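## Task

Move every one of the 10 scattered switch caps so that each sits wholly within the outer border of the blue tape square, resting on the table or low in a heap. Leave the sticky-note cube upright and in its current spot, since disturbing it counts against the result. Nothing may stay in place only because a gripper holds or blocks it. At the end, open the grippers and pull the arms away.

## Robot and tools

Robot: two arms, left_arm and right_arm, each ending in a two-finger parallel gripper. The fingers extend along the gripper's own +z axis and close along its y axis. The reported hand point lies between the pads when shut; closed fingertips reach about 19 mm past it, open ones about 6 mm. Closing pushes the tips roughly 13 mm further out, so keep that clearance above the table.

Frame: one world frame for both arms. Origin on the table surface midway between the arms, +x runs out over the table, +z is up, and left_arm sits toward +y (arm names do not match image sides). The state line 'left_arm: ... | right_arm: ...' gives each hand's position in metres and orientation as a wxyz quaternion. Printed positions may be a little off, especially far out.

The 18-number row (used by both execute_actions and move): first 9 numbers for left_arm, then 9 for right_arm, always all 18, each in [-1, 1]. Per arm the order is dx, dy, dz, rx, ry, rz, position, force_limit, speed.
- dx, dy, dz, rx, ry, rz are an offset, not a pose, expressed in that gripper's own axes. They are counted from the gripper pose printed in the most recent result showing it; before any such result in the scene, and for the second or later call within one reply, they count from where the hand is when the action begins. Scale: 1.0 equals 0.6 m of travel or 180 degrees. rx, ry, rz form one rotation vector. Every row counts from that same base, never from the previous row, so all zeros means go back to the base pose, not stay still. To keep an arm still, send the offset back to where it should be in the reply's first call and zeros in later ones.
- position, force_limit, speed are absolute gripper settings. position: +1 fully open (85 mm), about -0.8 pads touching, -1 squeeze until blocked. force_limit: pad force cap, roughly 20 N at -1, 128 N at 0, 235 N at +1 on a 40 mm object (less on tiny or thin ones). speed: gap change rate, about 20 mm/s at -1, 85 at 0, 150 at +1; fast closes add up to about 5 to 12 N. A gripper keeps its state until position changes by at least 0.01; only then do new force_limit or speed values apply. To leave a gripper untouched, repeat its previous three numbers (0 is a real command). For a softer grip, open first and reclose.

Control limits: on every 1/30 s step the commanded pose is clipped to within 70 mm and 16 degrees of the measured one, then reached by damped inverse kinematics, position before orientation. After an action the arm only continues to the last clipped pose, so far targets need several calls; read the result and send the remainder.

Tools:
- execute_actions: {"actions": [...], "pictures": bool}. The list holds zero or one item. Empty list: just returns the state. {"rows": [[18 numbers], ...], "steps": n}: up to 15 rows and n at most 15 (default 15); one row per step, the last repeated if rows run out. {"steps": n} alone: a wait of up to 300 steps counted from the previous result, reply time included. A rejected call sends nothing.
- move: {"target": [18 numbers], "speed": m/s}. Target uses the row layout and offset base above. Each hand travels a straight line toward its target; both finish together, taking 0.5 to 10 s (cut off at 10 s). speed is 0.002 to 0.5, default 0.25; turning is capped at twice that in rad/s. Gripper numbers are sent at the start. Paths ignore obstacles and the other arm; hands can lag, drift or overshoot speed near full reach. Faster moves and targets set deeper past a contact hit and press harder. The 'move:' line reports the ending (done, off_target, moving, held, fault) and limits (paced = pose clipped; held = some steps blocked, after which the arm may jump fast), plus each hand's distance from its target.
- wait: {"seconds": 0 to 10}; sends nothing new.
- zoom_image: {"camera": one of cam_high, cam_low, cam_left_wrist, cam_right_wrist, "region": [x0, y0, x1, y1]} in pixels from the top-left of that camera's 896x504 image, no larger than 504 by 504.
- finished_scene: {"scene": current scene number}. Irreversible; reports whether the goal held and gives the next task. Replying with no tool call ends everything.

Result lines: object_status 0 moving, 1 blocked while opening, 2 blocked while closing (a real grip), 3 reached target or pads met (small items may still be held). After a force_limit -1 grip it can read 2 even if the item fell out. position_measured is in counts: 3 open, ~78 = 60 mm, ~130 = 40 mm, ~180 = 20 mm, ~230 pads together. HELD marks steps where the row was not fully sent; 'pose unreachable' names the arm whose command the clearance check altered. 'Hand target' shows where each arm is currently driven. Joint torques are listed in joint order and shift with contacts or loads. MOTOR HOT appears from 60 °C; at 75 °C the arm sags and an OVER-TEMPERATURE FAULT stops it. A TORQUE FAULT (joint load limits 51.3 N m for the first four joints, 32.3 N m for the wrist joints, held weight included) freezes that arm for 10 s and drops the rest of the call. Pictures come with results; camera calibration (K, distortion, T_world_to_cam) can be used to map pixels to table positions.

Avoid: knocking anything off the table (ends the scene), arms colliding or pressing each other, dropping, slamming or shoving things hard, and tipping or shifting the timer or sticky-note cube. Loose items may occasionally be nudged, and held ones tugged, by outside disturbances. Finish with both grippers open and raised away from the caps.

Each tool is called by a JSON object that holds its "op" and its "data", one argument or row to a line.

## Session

{"op": "execute_actions", "data": {
  "actions": []
}}

{"op": "zoom_image", "data": {
  "camera": "cam_high",
  "region": [300,200,560,460]
}}

Scene clock: 0.00 s of 5100.00 s.
left_arm: end_effector_position=(+0.1644, +0.2171, +0.3123) position_measured=3 object_status=3 end_effector_quat_wxyz=(+0.121, +0.671, +0.674, +0.285) | right_arm: end_effector_position=(+0.4035, -0.3514, +0.1994) position_measured=3 object_status=3 end_effector_quat_wxyz=(-0.001, -0.095, +0.995, -0.001)
Joint positions: left_arm=[ 1.565  0.012  0.145  2.025 -0.585  1.408  1.77 ] | right_arm=[-0.055  0.433 -0.002  1.657  0.002  1.054  1.512]
Joint velocities: left_arm=[-0.001 -0.     0.    -0.     0.    -0.     0.001] | right_arm=[-0.     0.    -0.    -0.001  0.    -0.    -0.   ]
Joint torques (N m, as the joint torque sensors report them, + toward a larger angle): no reading
Motor temperatures (°C, as the motors report them): left_arm=[32 35 33 32 42 35 49] | right_arm=[33 34 27 30 36 39 41]
Hand target (left_arm): +0.164, +0.217, +0.312; +0.121, +0.671, +0.674, +0.285
Hand target (right_arm): +0.403, -0.351, +0.199; -0.001, -0.095, +0.995, -0.001
camera_calibration (this result's frames):
cam_left_wrist: T_world_to_cam=[[0.819864, -0.0268572, 0.571928, -0.312224], [0.113649, -0.97139, -0.208532, 0.318163], [0.561166, 0.235967, -0.793355, 0.248832], [0, 0, 0, 1]] pos_world=[0.0801863, 0.241959, 0.442329]

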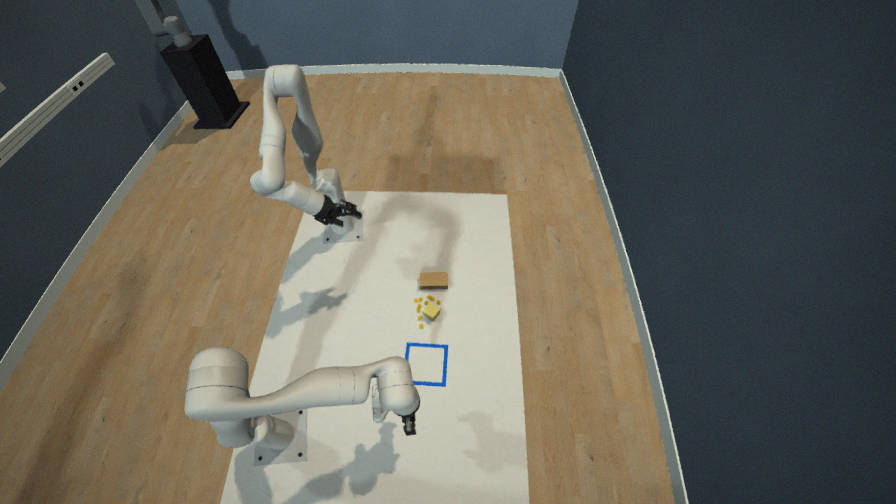

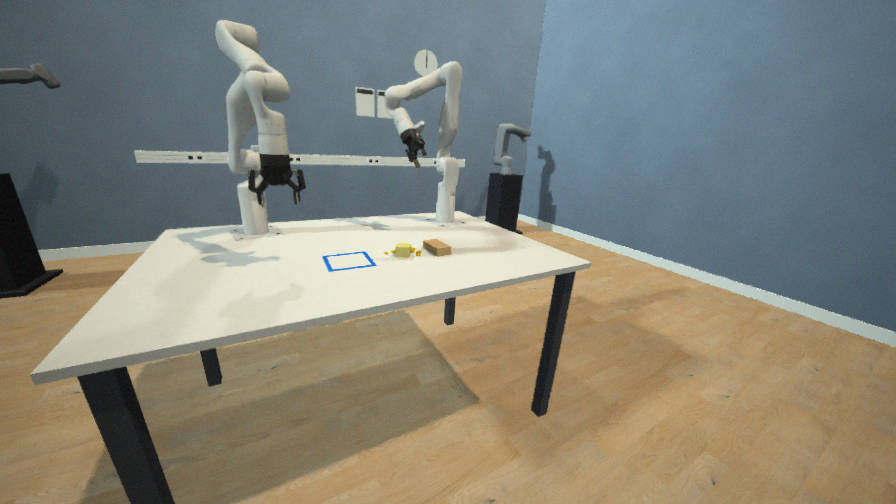

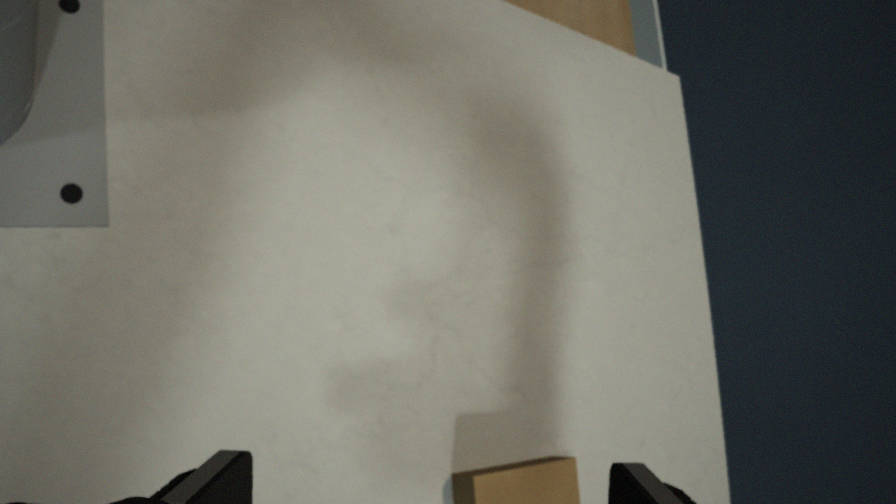

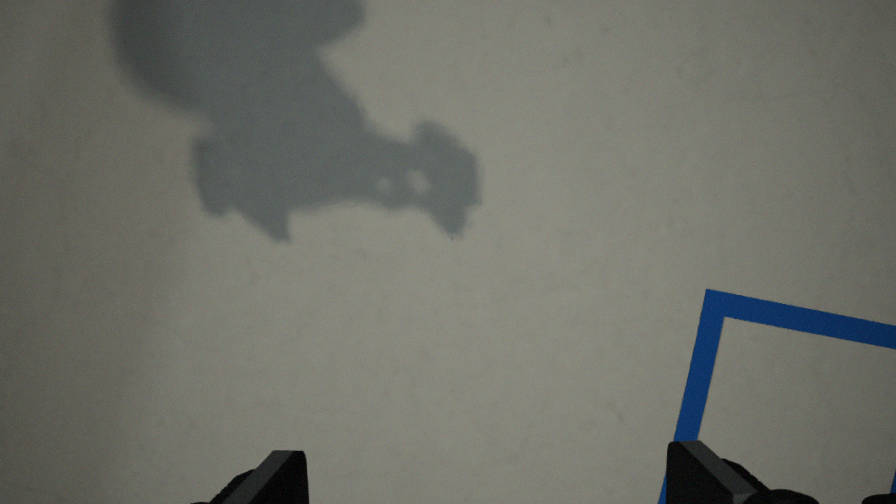

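Region (300, 200, 560, 460) of cam_high's 896x504 image, scaled by 1.938, with more detail than that image has.

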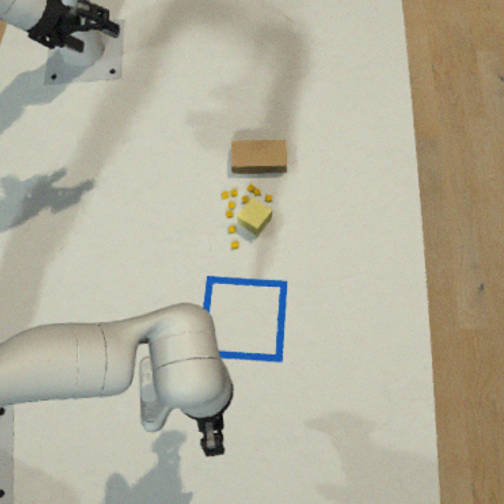

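{"op": "move", "data": {
  "target": [0.065,0.218,0.397,0.204,0.087,-0.48,1,0,0,-0.177,0.595,0.1,0,0,-0.195,1,0,0]
}}

Scene clock: 10.03 s of 5100.00 s.
left_arm: end_effector_position=(+0.4016, +0.3000, +0.2001) position_measured=3 object_status=3 end_effector_quat_wxyz=(+0.000, +0.000, +1.000, -0.001) | right_arm: end_effector_position=(+0.4402, +0.0188, +0.1398) position_measured=3 object_status=3 end_effector_quat_wxyz=(-0.001, -0.390, +0.921, -0.000)
Joint positions: left_arm=[ 0.713  0.36  -0.401  1.797  0.165  1.015  1.684] | right_arm=[-0.559  0.995 -0.149  0.778  0.127  1.377  1.516]
Joint velocities: left_arm=[-0.004  0.004 -0.003 -0.     0.002  0.001 -0.001] | right_arm=[-0.002  0.01  -0.    -0.002  0.     0.003 -0.003]
Joint torques (N m, as the joint torque sensors report them, + toward a larger angle): left_arm=[ -0.05 -14.78  -0.76  -7.43  -0.06  -0.01   0.33] | right_arm=[  0.27 -26.85  -0.5   -8.91  -0.27  -0.52  -0.12]
Motor temperatures (°C, as the motors report them): left_arm=[32 35 33 32 42 35 49] | right_arm=[33 34 27 30 36 39 41]
Hand target (left_arm): +0.402, +0.300, +0.200; +0.000, +0.000, +1.000, -0.001
Hand target (right_arm): +0.440, +0.019, +0.139; -0.001, -0.390, +0.921, -0.000
Off the commanded pose (left_arm): 0.001 m, 0 deg.
Off the commanded pose (right_arm): 0.001 m, 0 deg.
After step 90, 3.30 s passed at rest.
move: done
camera_calibration (this result's frames):
cam_left_wrist: T_world_to_cam=[[-0.0397177, 0.999006, 0.0202213, -0.29247], [0.999101, 0.0400054, -0.0140297, -0.349559], [-0.0148247, 0.0196459, -0.999697, 0.34466], [0, 0, 0, 1]] pos_world=[0.342738, 0.299393, 0.345565]
cam_right_wrist: T_world_to_cam=[[-0.694598, 0.718747, -0.0305964, 0.305566], [0.718802, 0.695125, 0.0111306, -0.279253], [0.0292684, -0.0142615, -0.99947, 0.271282], [0, 0, 0, 1]] pos_world=[0.405033, -0.0216399, 0.283596]

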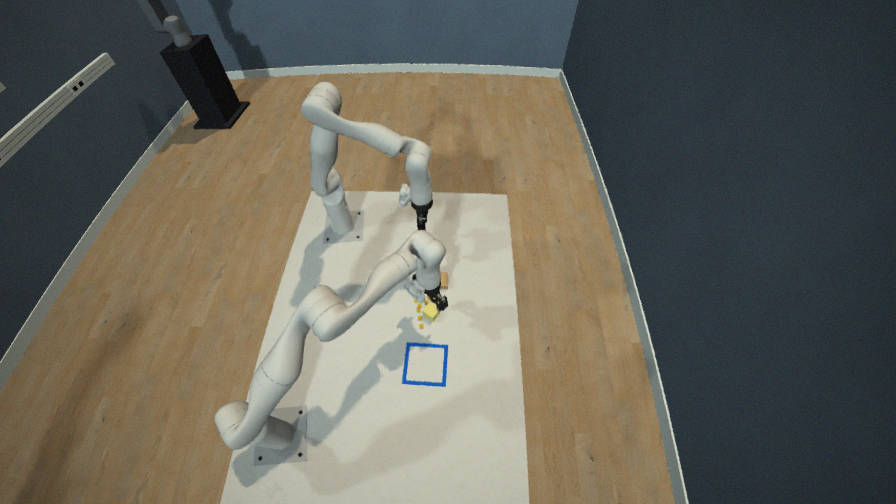

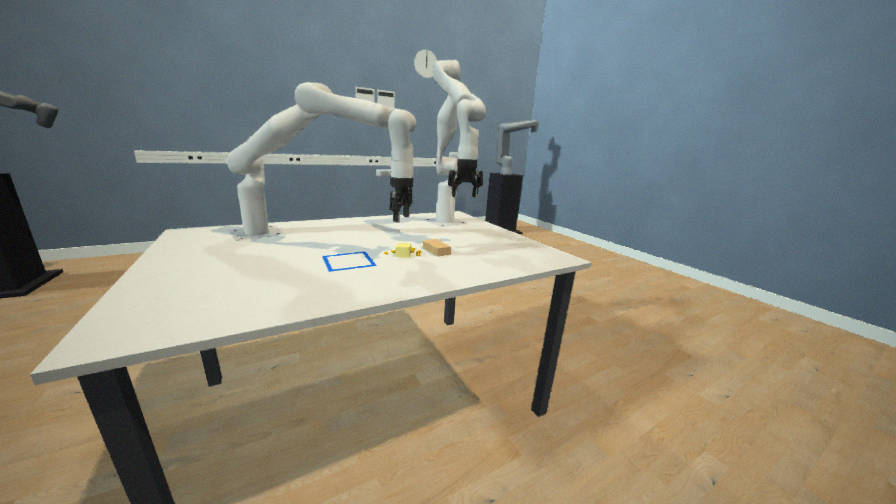

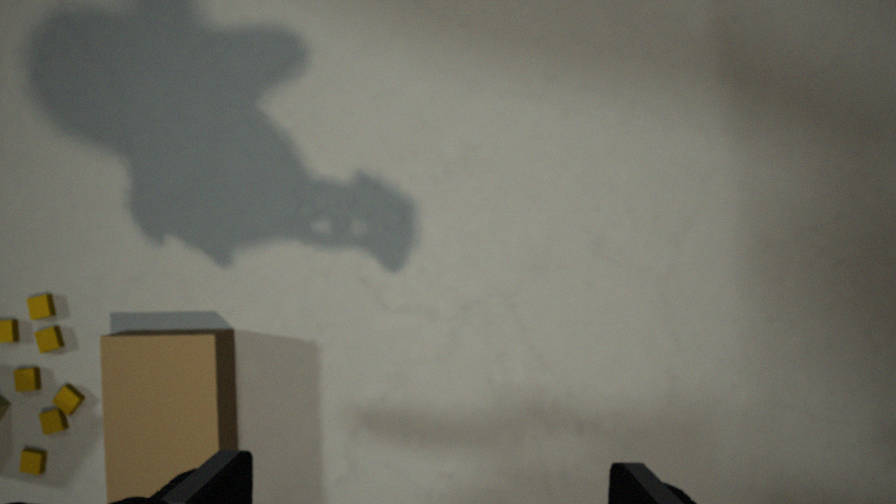

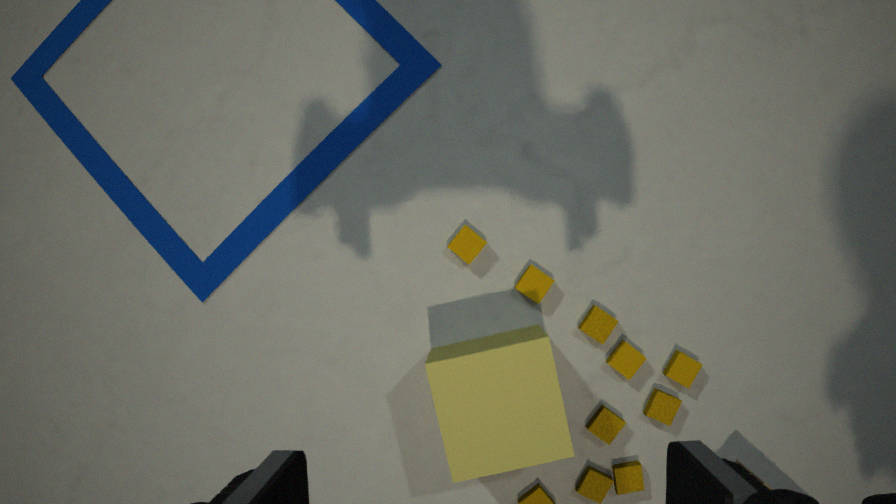

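{"op": "move", "data": {
  "target": [0,0,0,0,0,0,1,0,0,-0.013,0.007,0.177,0,0,-0.055,1,-0.7,0],
  "speed": 0.1
}}

{"op": "move", "data": {
  "target": [0,0,0,0,0,0,1,0,0,0,0,0,0,0,0,-1,-0.7,-0.4]
}}

{"op": "move", "data": {
  "target": [0,0,0,0,0,0,1,0,0,0,0,-0.06,0,0,0,-1,-0.7,-0.4],
  "speed": 0.1
}}

{"op": "move", "data": {
  "target": [-0.059,-0.225,0.15,0,0,-0.015,1,0,0,0.52,-0.36,0,0,0,0,-1,-0.7,-0.4]
}}

Scene clock: 15.53 s of 5100.00 s.
left_arm: end_effector_position=(+0.4016, +0.3000, +0.2001) position_measured=3 object_status=3 end_effector_quat_wxyz=(+0.000, +0.000, +1.000, -0.001) | right_arm: end_effector_position=(+0.4425, +0.0275, +0.0338) position_measured=3 object_status=3 end_effector_quat_wxyz=(-0.001, -0.468, +0.884, -0.000)
Joint positions: left_arm=[ 0.713  0.36  -0.401  1.797  0.165  1.015  1.684] | right_arm=[-0.553  1.123 -0.176  0.849  0.171  1.182  1.659]
Joint velocities: left_arm=[-0.002 -0.    -0.     0.    -0.     0.001 -0.001] | right_arm=[-0.     0.002 -0.    -0.001  0.001  0.    -0.001]
Joint torques (N m, as the joint torque sensors report them, + toward a larger angle): left_arm=[ -0.46 -14.74  -0.58  -7.06  -0.12  -0.17   0.15] | right_arm=[  0.24 -27.41  -0.81  -8.3   -0.29  -0.46  -0.11]
Motor temperatures (°C, as the motors report them): left_arm=[32 35 33 32 42 35 49] | right_arm=[33 34 27 30 36 39 41]
Hand target (left_arm): +0.402, +0.300, +0.200; +0.000, +0.000, +1.000, -0.001
Hand target (right_arm): +0.442, +0.027, +0.034; -0.001, -0.468, +0.884, -0.000
Off the commanded pose (left_arm): 0.000 m, 0 deg.
Off the commanded pose (right_arm): 0.000 m, 0 deg.
After step 90, 1.13 s passed at rest.
move: done
camera_calibration (this result's frames):
cam_left_wrist: T_world_to_cam=[[-0.0397187, 0.999006, 0.020222, -0.29247], [0.999101, 0.0400065, -0.0140287, -0.349561], [-0.0148237, 0.0196466, -0.999697, 0.344658], [0, 0, 0, 1]] pos_world=[0.342739, 0.299393, 0.345565]
cam_right_wrist: T_world_to_cam=[[-0.807978, 0.588442, -0.0301355, 0.351396], [0.588392, 0.808495, 0.0114457, -0.23115], [0.0310995, -0.00848363, -0.99948, 0.164377], [0, 0, 0, 1]] pos_world=[0.414815, -0.018498, 0.177527]

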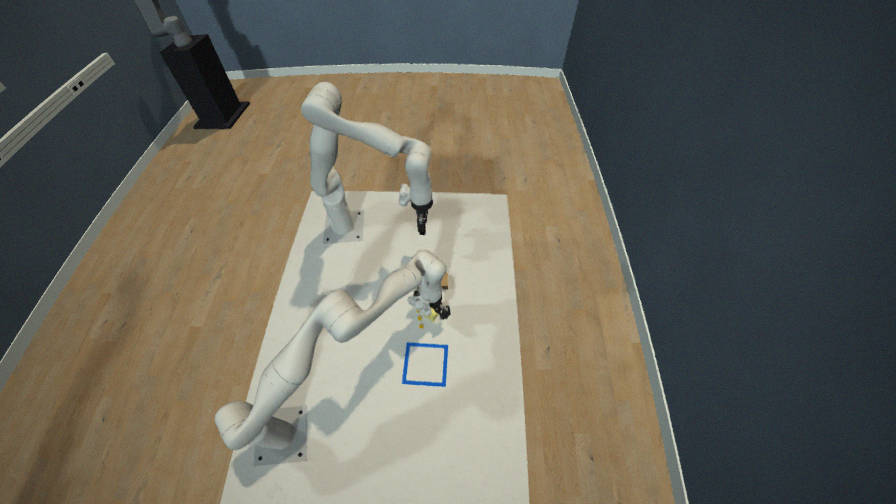

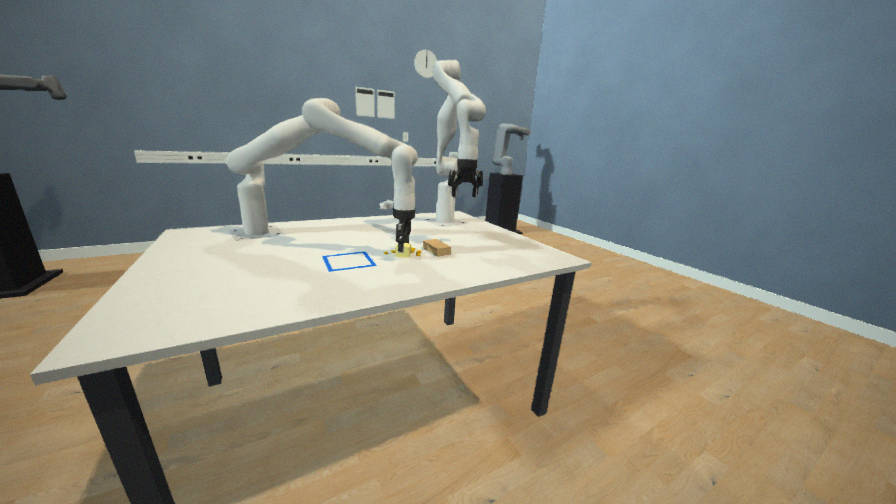

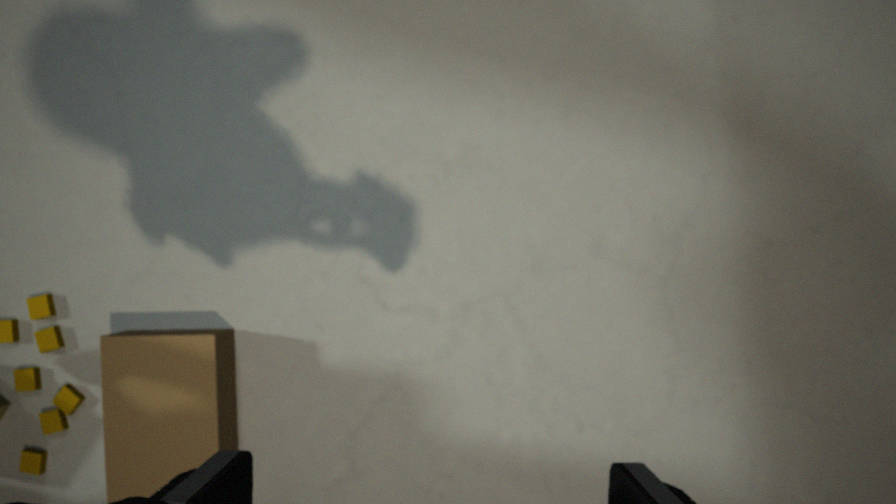

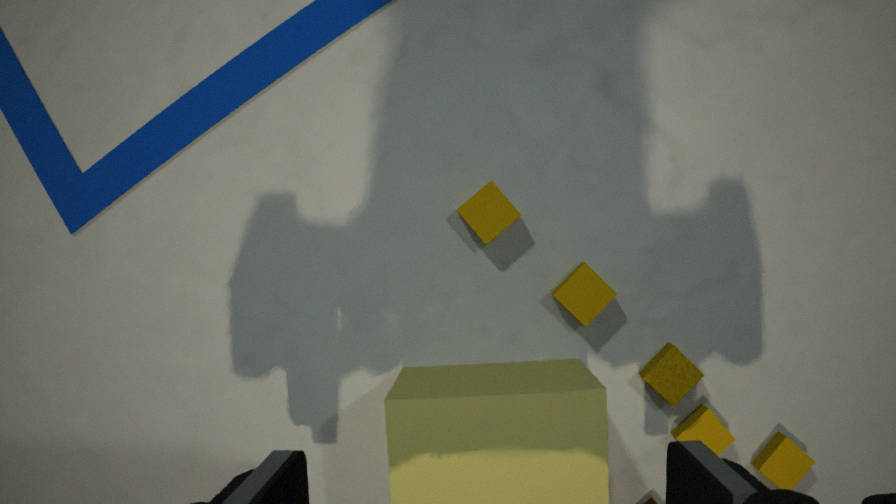

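Scene clock: 16.50 s of 5100.00 s.
left_arm: end_effector_position=(+0.4016, +0.3000, +0.2001) position_measured=3 object_status=3 end_effector_quat_wxyz=(+0.000, +0.000, +1.000, -0.001) | right_arm: end_effector_position=(+0.4425, +0.0277, +0.0340) position_measured=112 object_status=2 end_effector_quat_wxyz=(-0.001, -0.468, +0.884, +0.000)
Joint positions: left_arm=[ 0.713  0.36  -0.401  1.797  0.165  1.015  1.684] | right_arm=[-0.553  1.123 -0.176  0.849  0.171  1.182  1.659]
Joint velocities: left_arm=[-0.002  0.    -0.     0.     0.     0.001 -0.   ] | right_arm=[ 0.    -0.     0.    -0.     0.001  0.    -0.001]
Joint torques (N m, as the joint torque sensors report them, + toward a larger angle): left_arm=[ -0.11 -13.96  -0.71  -7.36  -0.12   0.1    0.1 ] | right_arm=[  0.24 -27.42  -0.76  -8.23  -0.2   -0.41  -0.09]
Motor temperatures (°C, as the motors report them): left_arm=[32 35 33 32 42 35 49] | right_arm=[33 34 27 30 36 39 41]
Hand target (left_arm): +0.402, +0.300, +0.200; +0.000, +0.000, +1.000, -0.001
Hand target (right_arm): +0.443, +0.028, +0.034; -0.001, -0.468, +0.884, -0.000
Off the commanded pose (left_arm): 0.000 m, 0 deg.
Off the commanded pose (right_arm): 0.000 m, 0 deg.
move: done
camera_calibration (this result's frames):
cam_left_wrist: T_world_to_cam=[[-0.0397183, 0.999006, 0.0202221, -0.29247], [0.999101, 0.040006, -0.0140265, -0.349562], [-0.0148216, 0.0196468, -0.999697, 0.344658], [0, 0, 0, 1]] pos_world=[0.34274, 0.299392, 0.345564]
cam_right_wrist: T_world_to_cam=[[-0.808005, 0.588406, -0.0301203, 0.351355], [0.588341, 0.808525, 0.0119044, -0.2313], [0.0313576, -0.00810219, -0.999475, 0.164484], [0, 0, 0, 1]] pos_world=[0.414822, -0.0183947, 0.177734]

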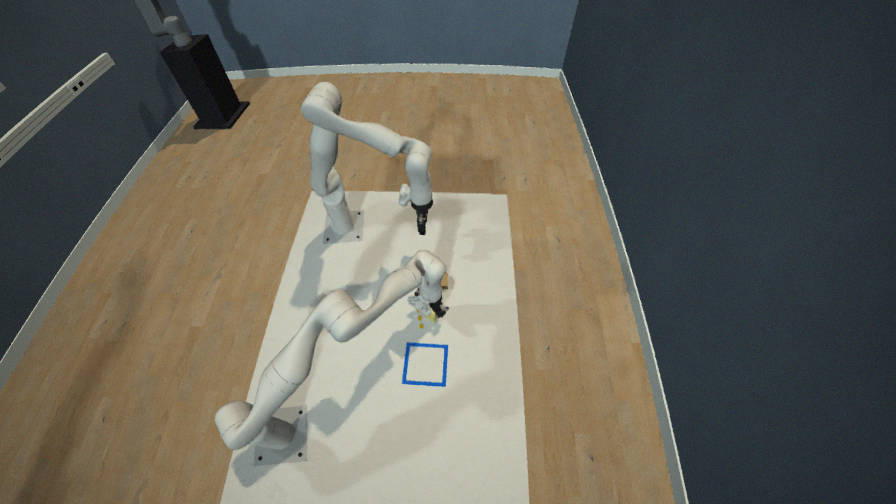

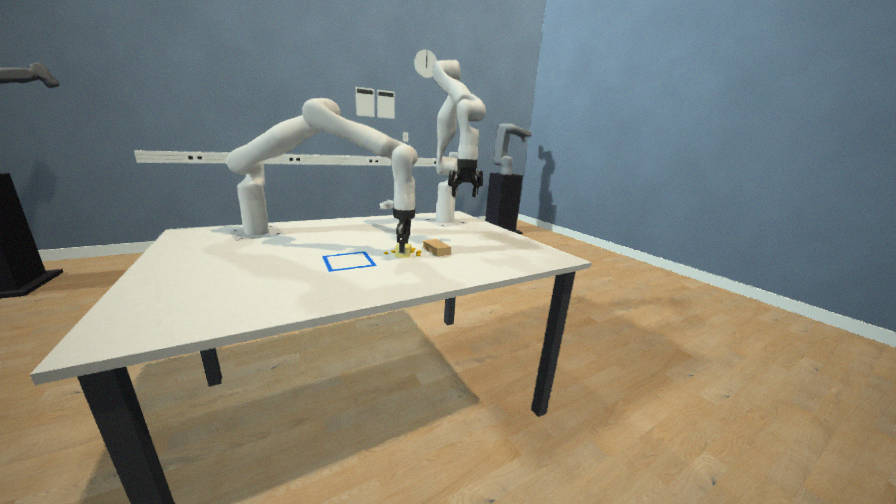

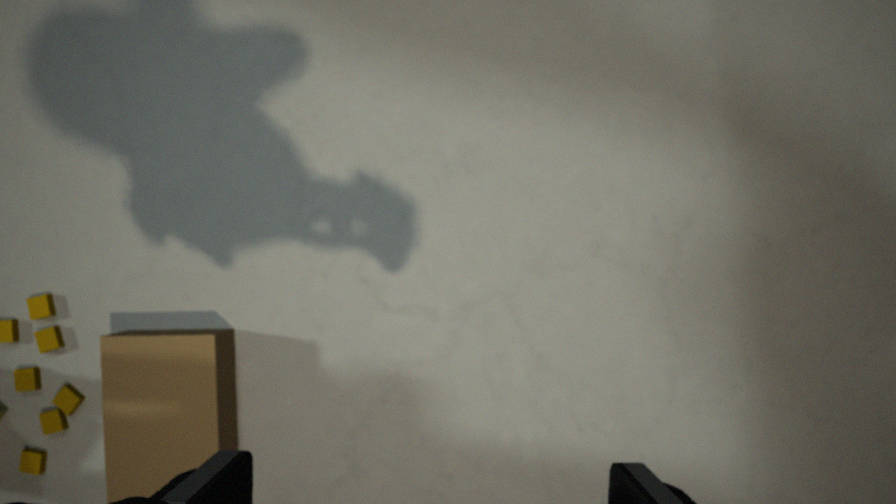

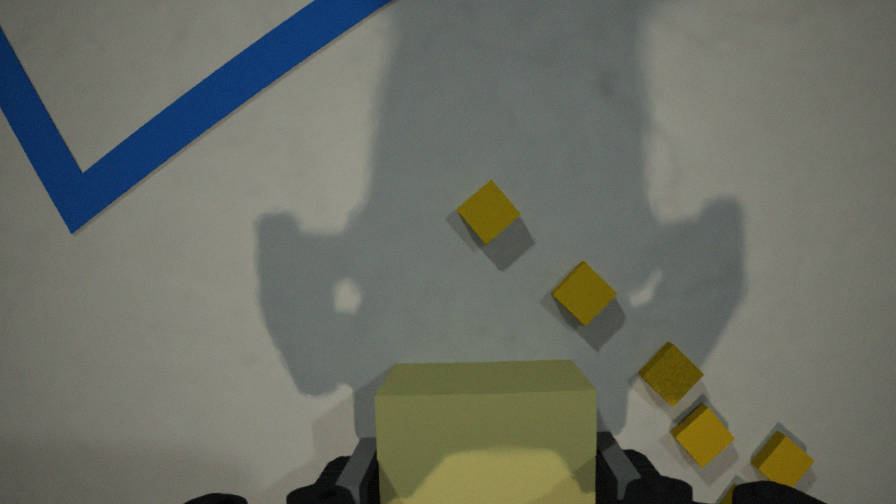

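Scene clock: 17.23 s of 5100.00 s.
left_arm: end_effector_position=(+0.4016, +0.3000, +0.2001) position_measured=3 object_status=3 end_effector_quat_wxyz=(+0.000, +0.000, +1.000, -0.001) | right_arm: end_effector_position=(+0.4426, +0.0276, +0.0700) position_measured=112 object_status=2 end_effector_quat_wxyz=(-0.001, -0.468, +0.884, +0.000)
Joint positions: left_arm=[ 0.713  0.36  -0.401  1.797  0.165  1.015  1.684] | right_arm=[-0.554  1.082 -0.178  0.821  0.165  1.251  1.664]
Joint velocities: left_arm=[ 0.001 -0.    -0.    -0.    -0.     0.001  0.   ] | right_arm=[-0.001 -0.001 -0.     0.002  0.    -0.    -0.   ]
Joint torques (N m, as the joint torque sensors report them, + toward a larger angle): left_arm=[ -0.09 -14.62  -0.6   -7.31  -0.21   0.1    0.02] | right_arm=[  0.31 -27.71  -0.79  -8.76  -0.31  -0.48  -0.07]
Motor temperatures (°C, as the motors report them): left_arm=[32 35 33 32 42 35 49] | right_arm=[33 34 27 30 36 39 41]
Hand target (left_arm): +0.402, +0.300, +0.200; +0.000, +0.000, +1.000, -0.001
Hand target (right_arm): +0.443, +0.028, +0.070; -0.001, -0.468, +0.884, -0.000
Off the commanded pose (left_arm): 0.000 m, 0 deg.
Off the commanded pose (right_arm): 0.000 m, 0 deg.
move: done
camera_calibration (this result's frames):
cam_left_wrist: T_world_to_cam=[[-0.0397181, 0.999006, 0.0202221, -0.29247], [0.999101, 0.0400058, -0.0140244, -0.349564], [-0.0148195, 0.0196469, -0.999697, 0.344657], [0, 0, 0, 1]] pos_world=[0.342741, 0.299392, 0.345564]
cam_right_wrist: T_world_to_cam=[[-0.807945, 0.588484, -0.0302006, 0.352497], [0.58842, 0.808468, 0.0118894, -0.231748], [0.0314129, -0.00816473, -0.999473, 0.200416], [0, 0, 0, 1]] pos_world=[0.414868, -0.018442, 0.213711]

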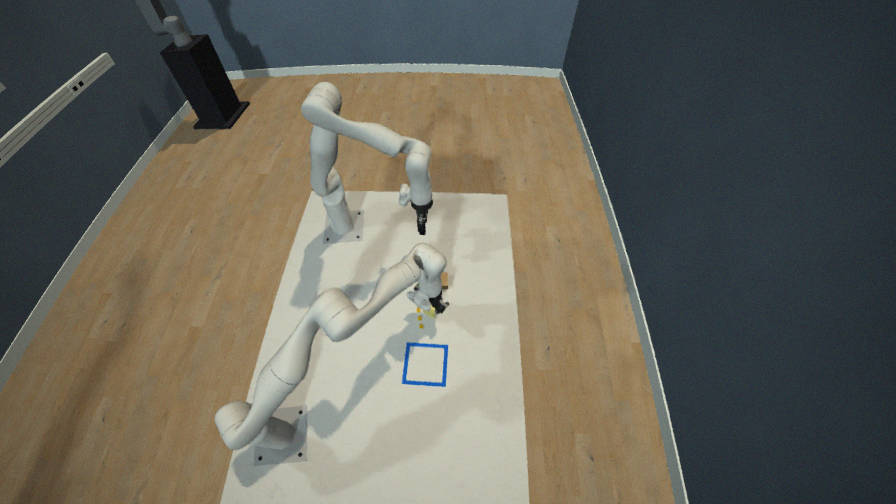

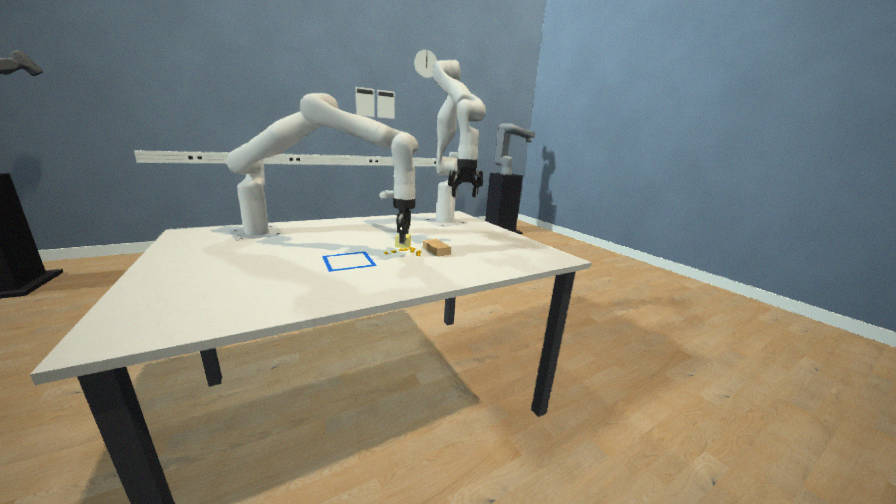

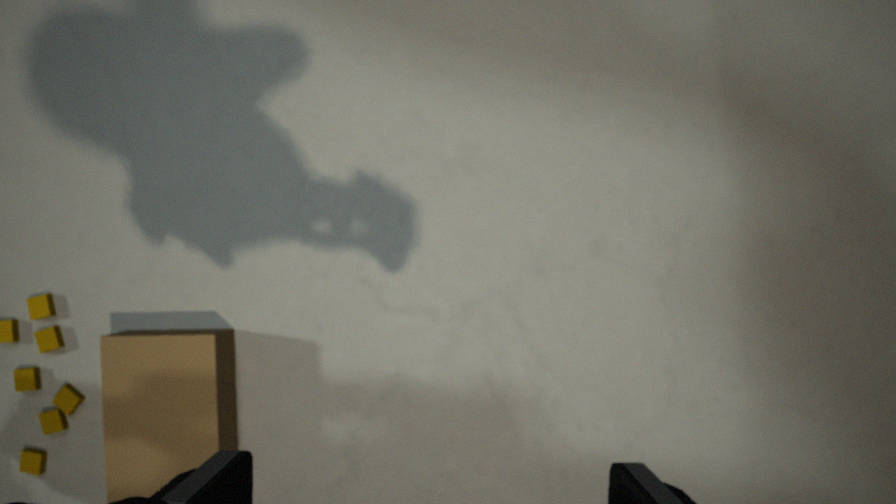

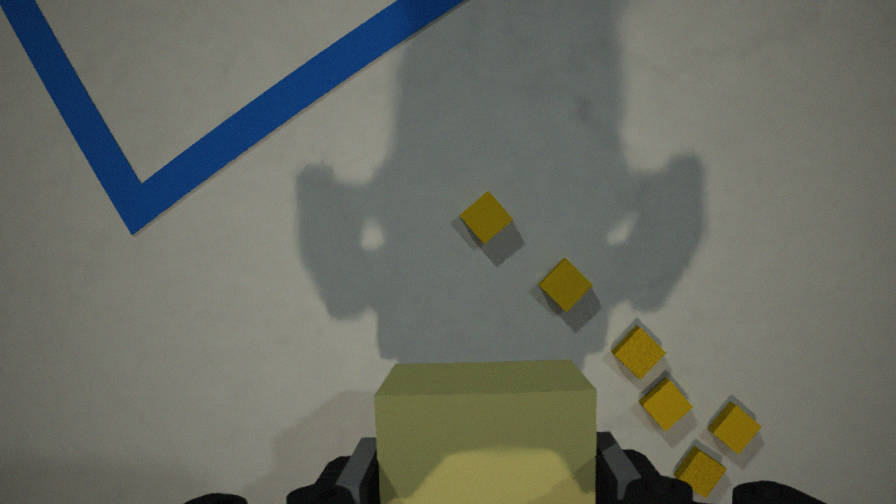

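Scene clock: 19.17 s of 5100.00 s.
left_arm: end_effector_position=(+0.4371, +0.1650, +0.1103) position_measured=3 object_status=3 end_effector_quat_wxyz=(+0.001, -0.023, +1.000, -0.001) | right_arm: end_effector_position=(+0.4465, -0.3508, +0.0696) position_measured=112 object_status=2 end_effector_quat_wxyz=(-0.001, -0.469, +0.883, +0.000)
Joint positions: left_arm=[ 0.867  0.664 -0.331  1.607  0.258  0.912  1.926] | right_arm=[ 0.091  0.71  -0.198  1.66   0.181  0.791  2.168]
Joint velocities: left_arm=[ 0.003  0.004  0.001 -0.001 -0.001  0.001  0.001] | right_arm=[ 0.01  -0.003  0.005  0.    -0.003  0.     0.003]
Joint torques (N m, as the joint torque sensors report them, + toward a larger angle): left_arm=[ -0.2  -19.61  -0.93  -6.78  -0.07   0.14   0.24] | right_arm=[  0.04 -20.27  -1.16  -6.53  -0.27  -0.49  -0.08]
Motor temperatures (°C, as the motors report them): left_arm=[32 35 33 32 42 35 49] | right_arm=[33 34 27 30 36 39 41]
Hand target (left_arm): +0.437, +0.165, +0.110; +0.001, -0.023, +1.000, -0.001
Hand target (right_arm): +0.447, -0.351, +0.070; -0.001, -0.469, +0.883, +0.000
Off the commanded pose (left_arm): 0.000 m, 0 deg.
Off the commanded pose (right_arm): 0.001 m, 0 deg.
move: done
camera_calibration (this result's frames):
cam_left_wrist: T_world_to_cam=[[-0.0868183, 0.996021, 0.0201016, -0.133213], [0.996104, 0.087103, -0.0137485, -0.387415], [-0.0154447, 0.0188297, -0.999703, 0.258542], [0, 0, 0, 1]] pos_world=[0.378333, 0.16156, 0.255817]
cam_right_wrist: T_world_to_cam=[[-0.809554, 0.586307, -0.0294326, 0.578242], [0.586238, 0.810053, 0.0118137, 0.0734133], [0.0307684, -0.00769068, -0.999497, 0.19727], [0, 0, 0, 1]] pos_world=[0.419011, -0.396978, 0.213323]

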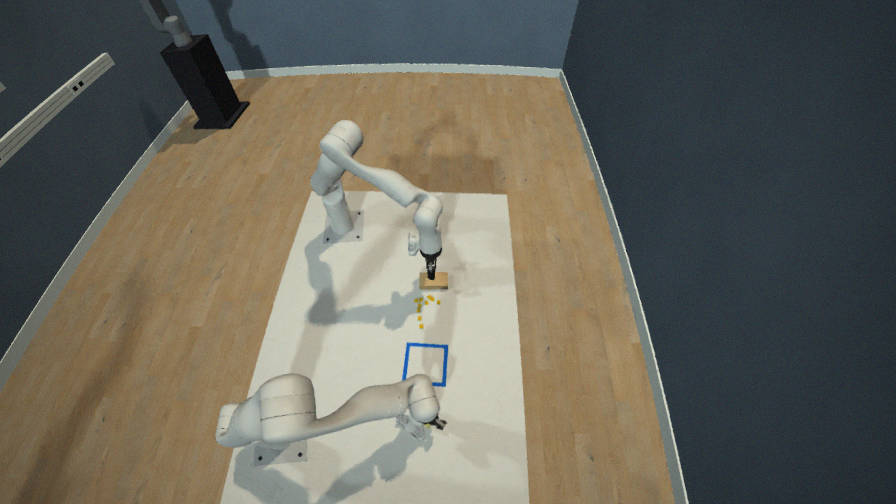

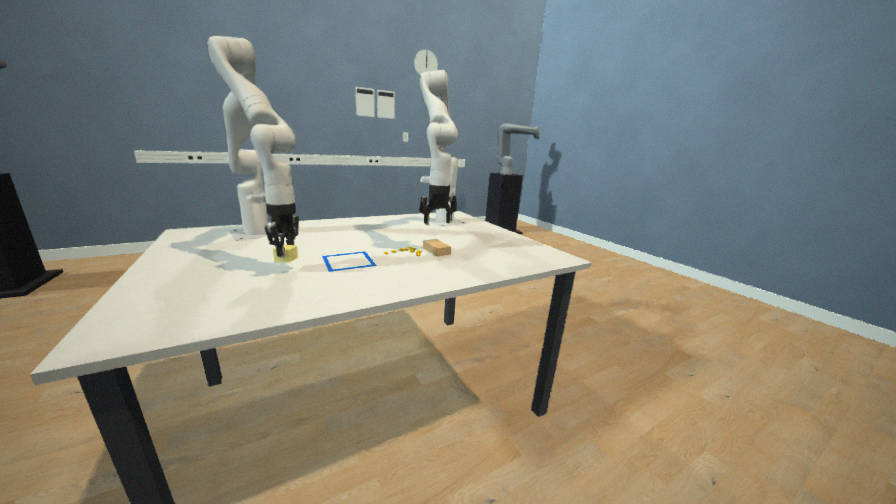

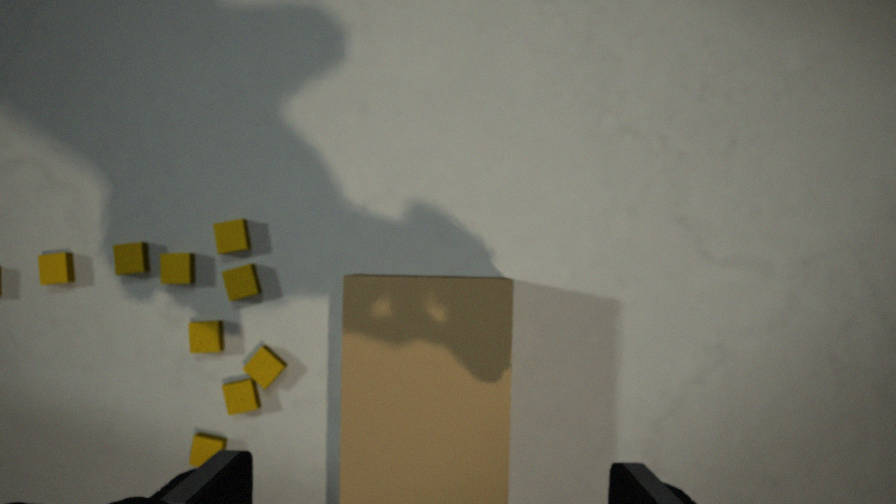

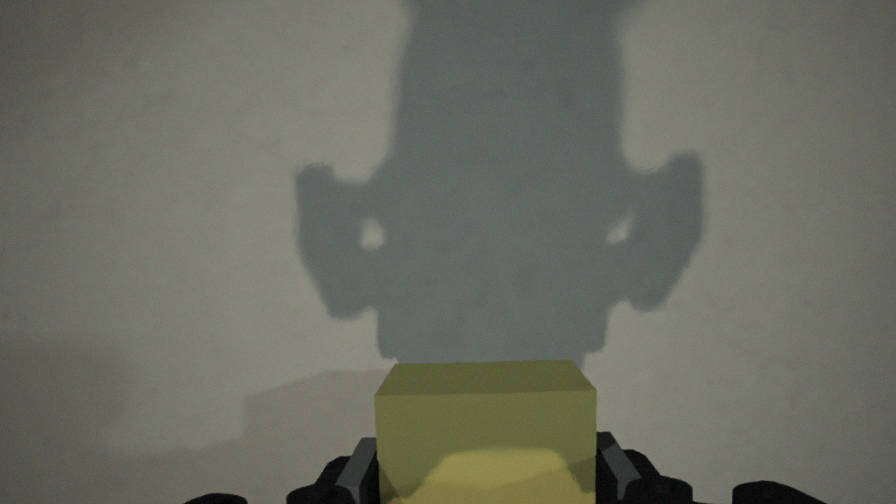

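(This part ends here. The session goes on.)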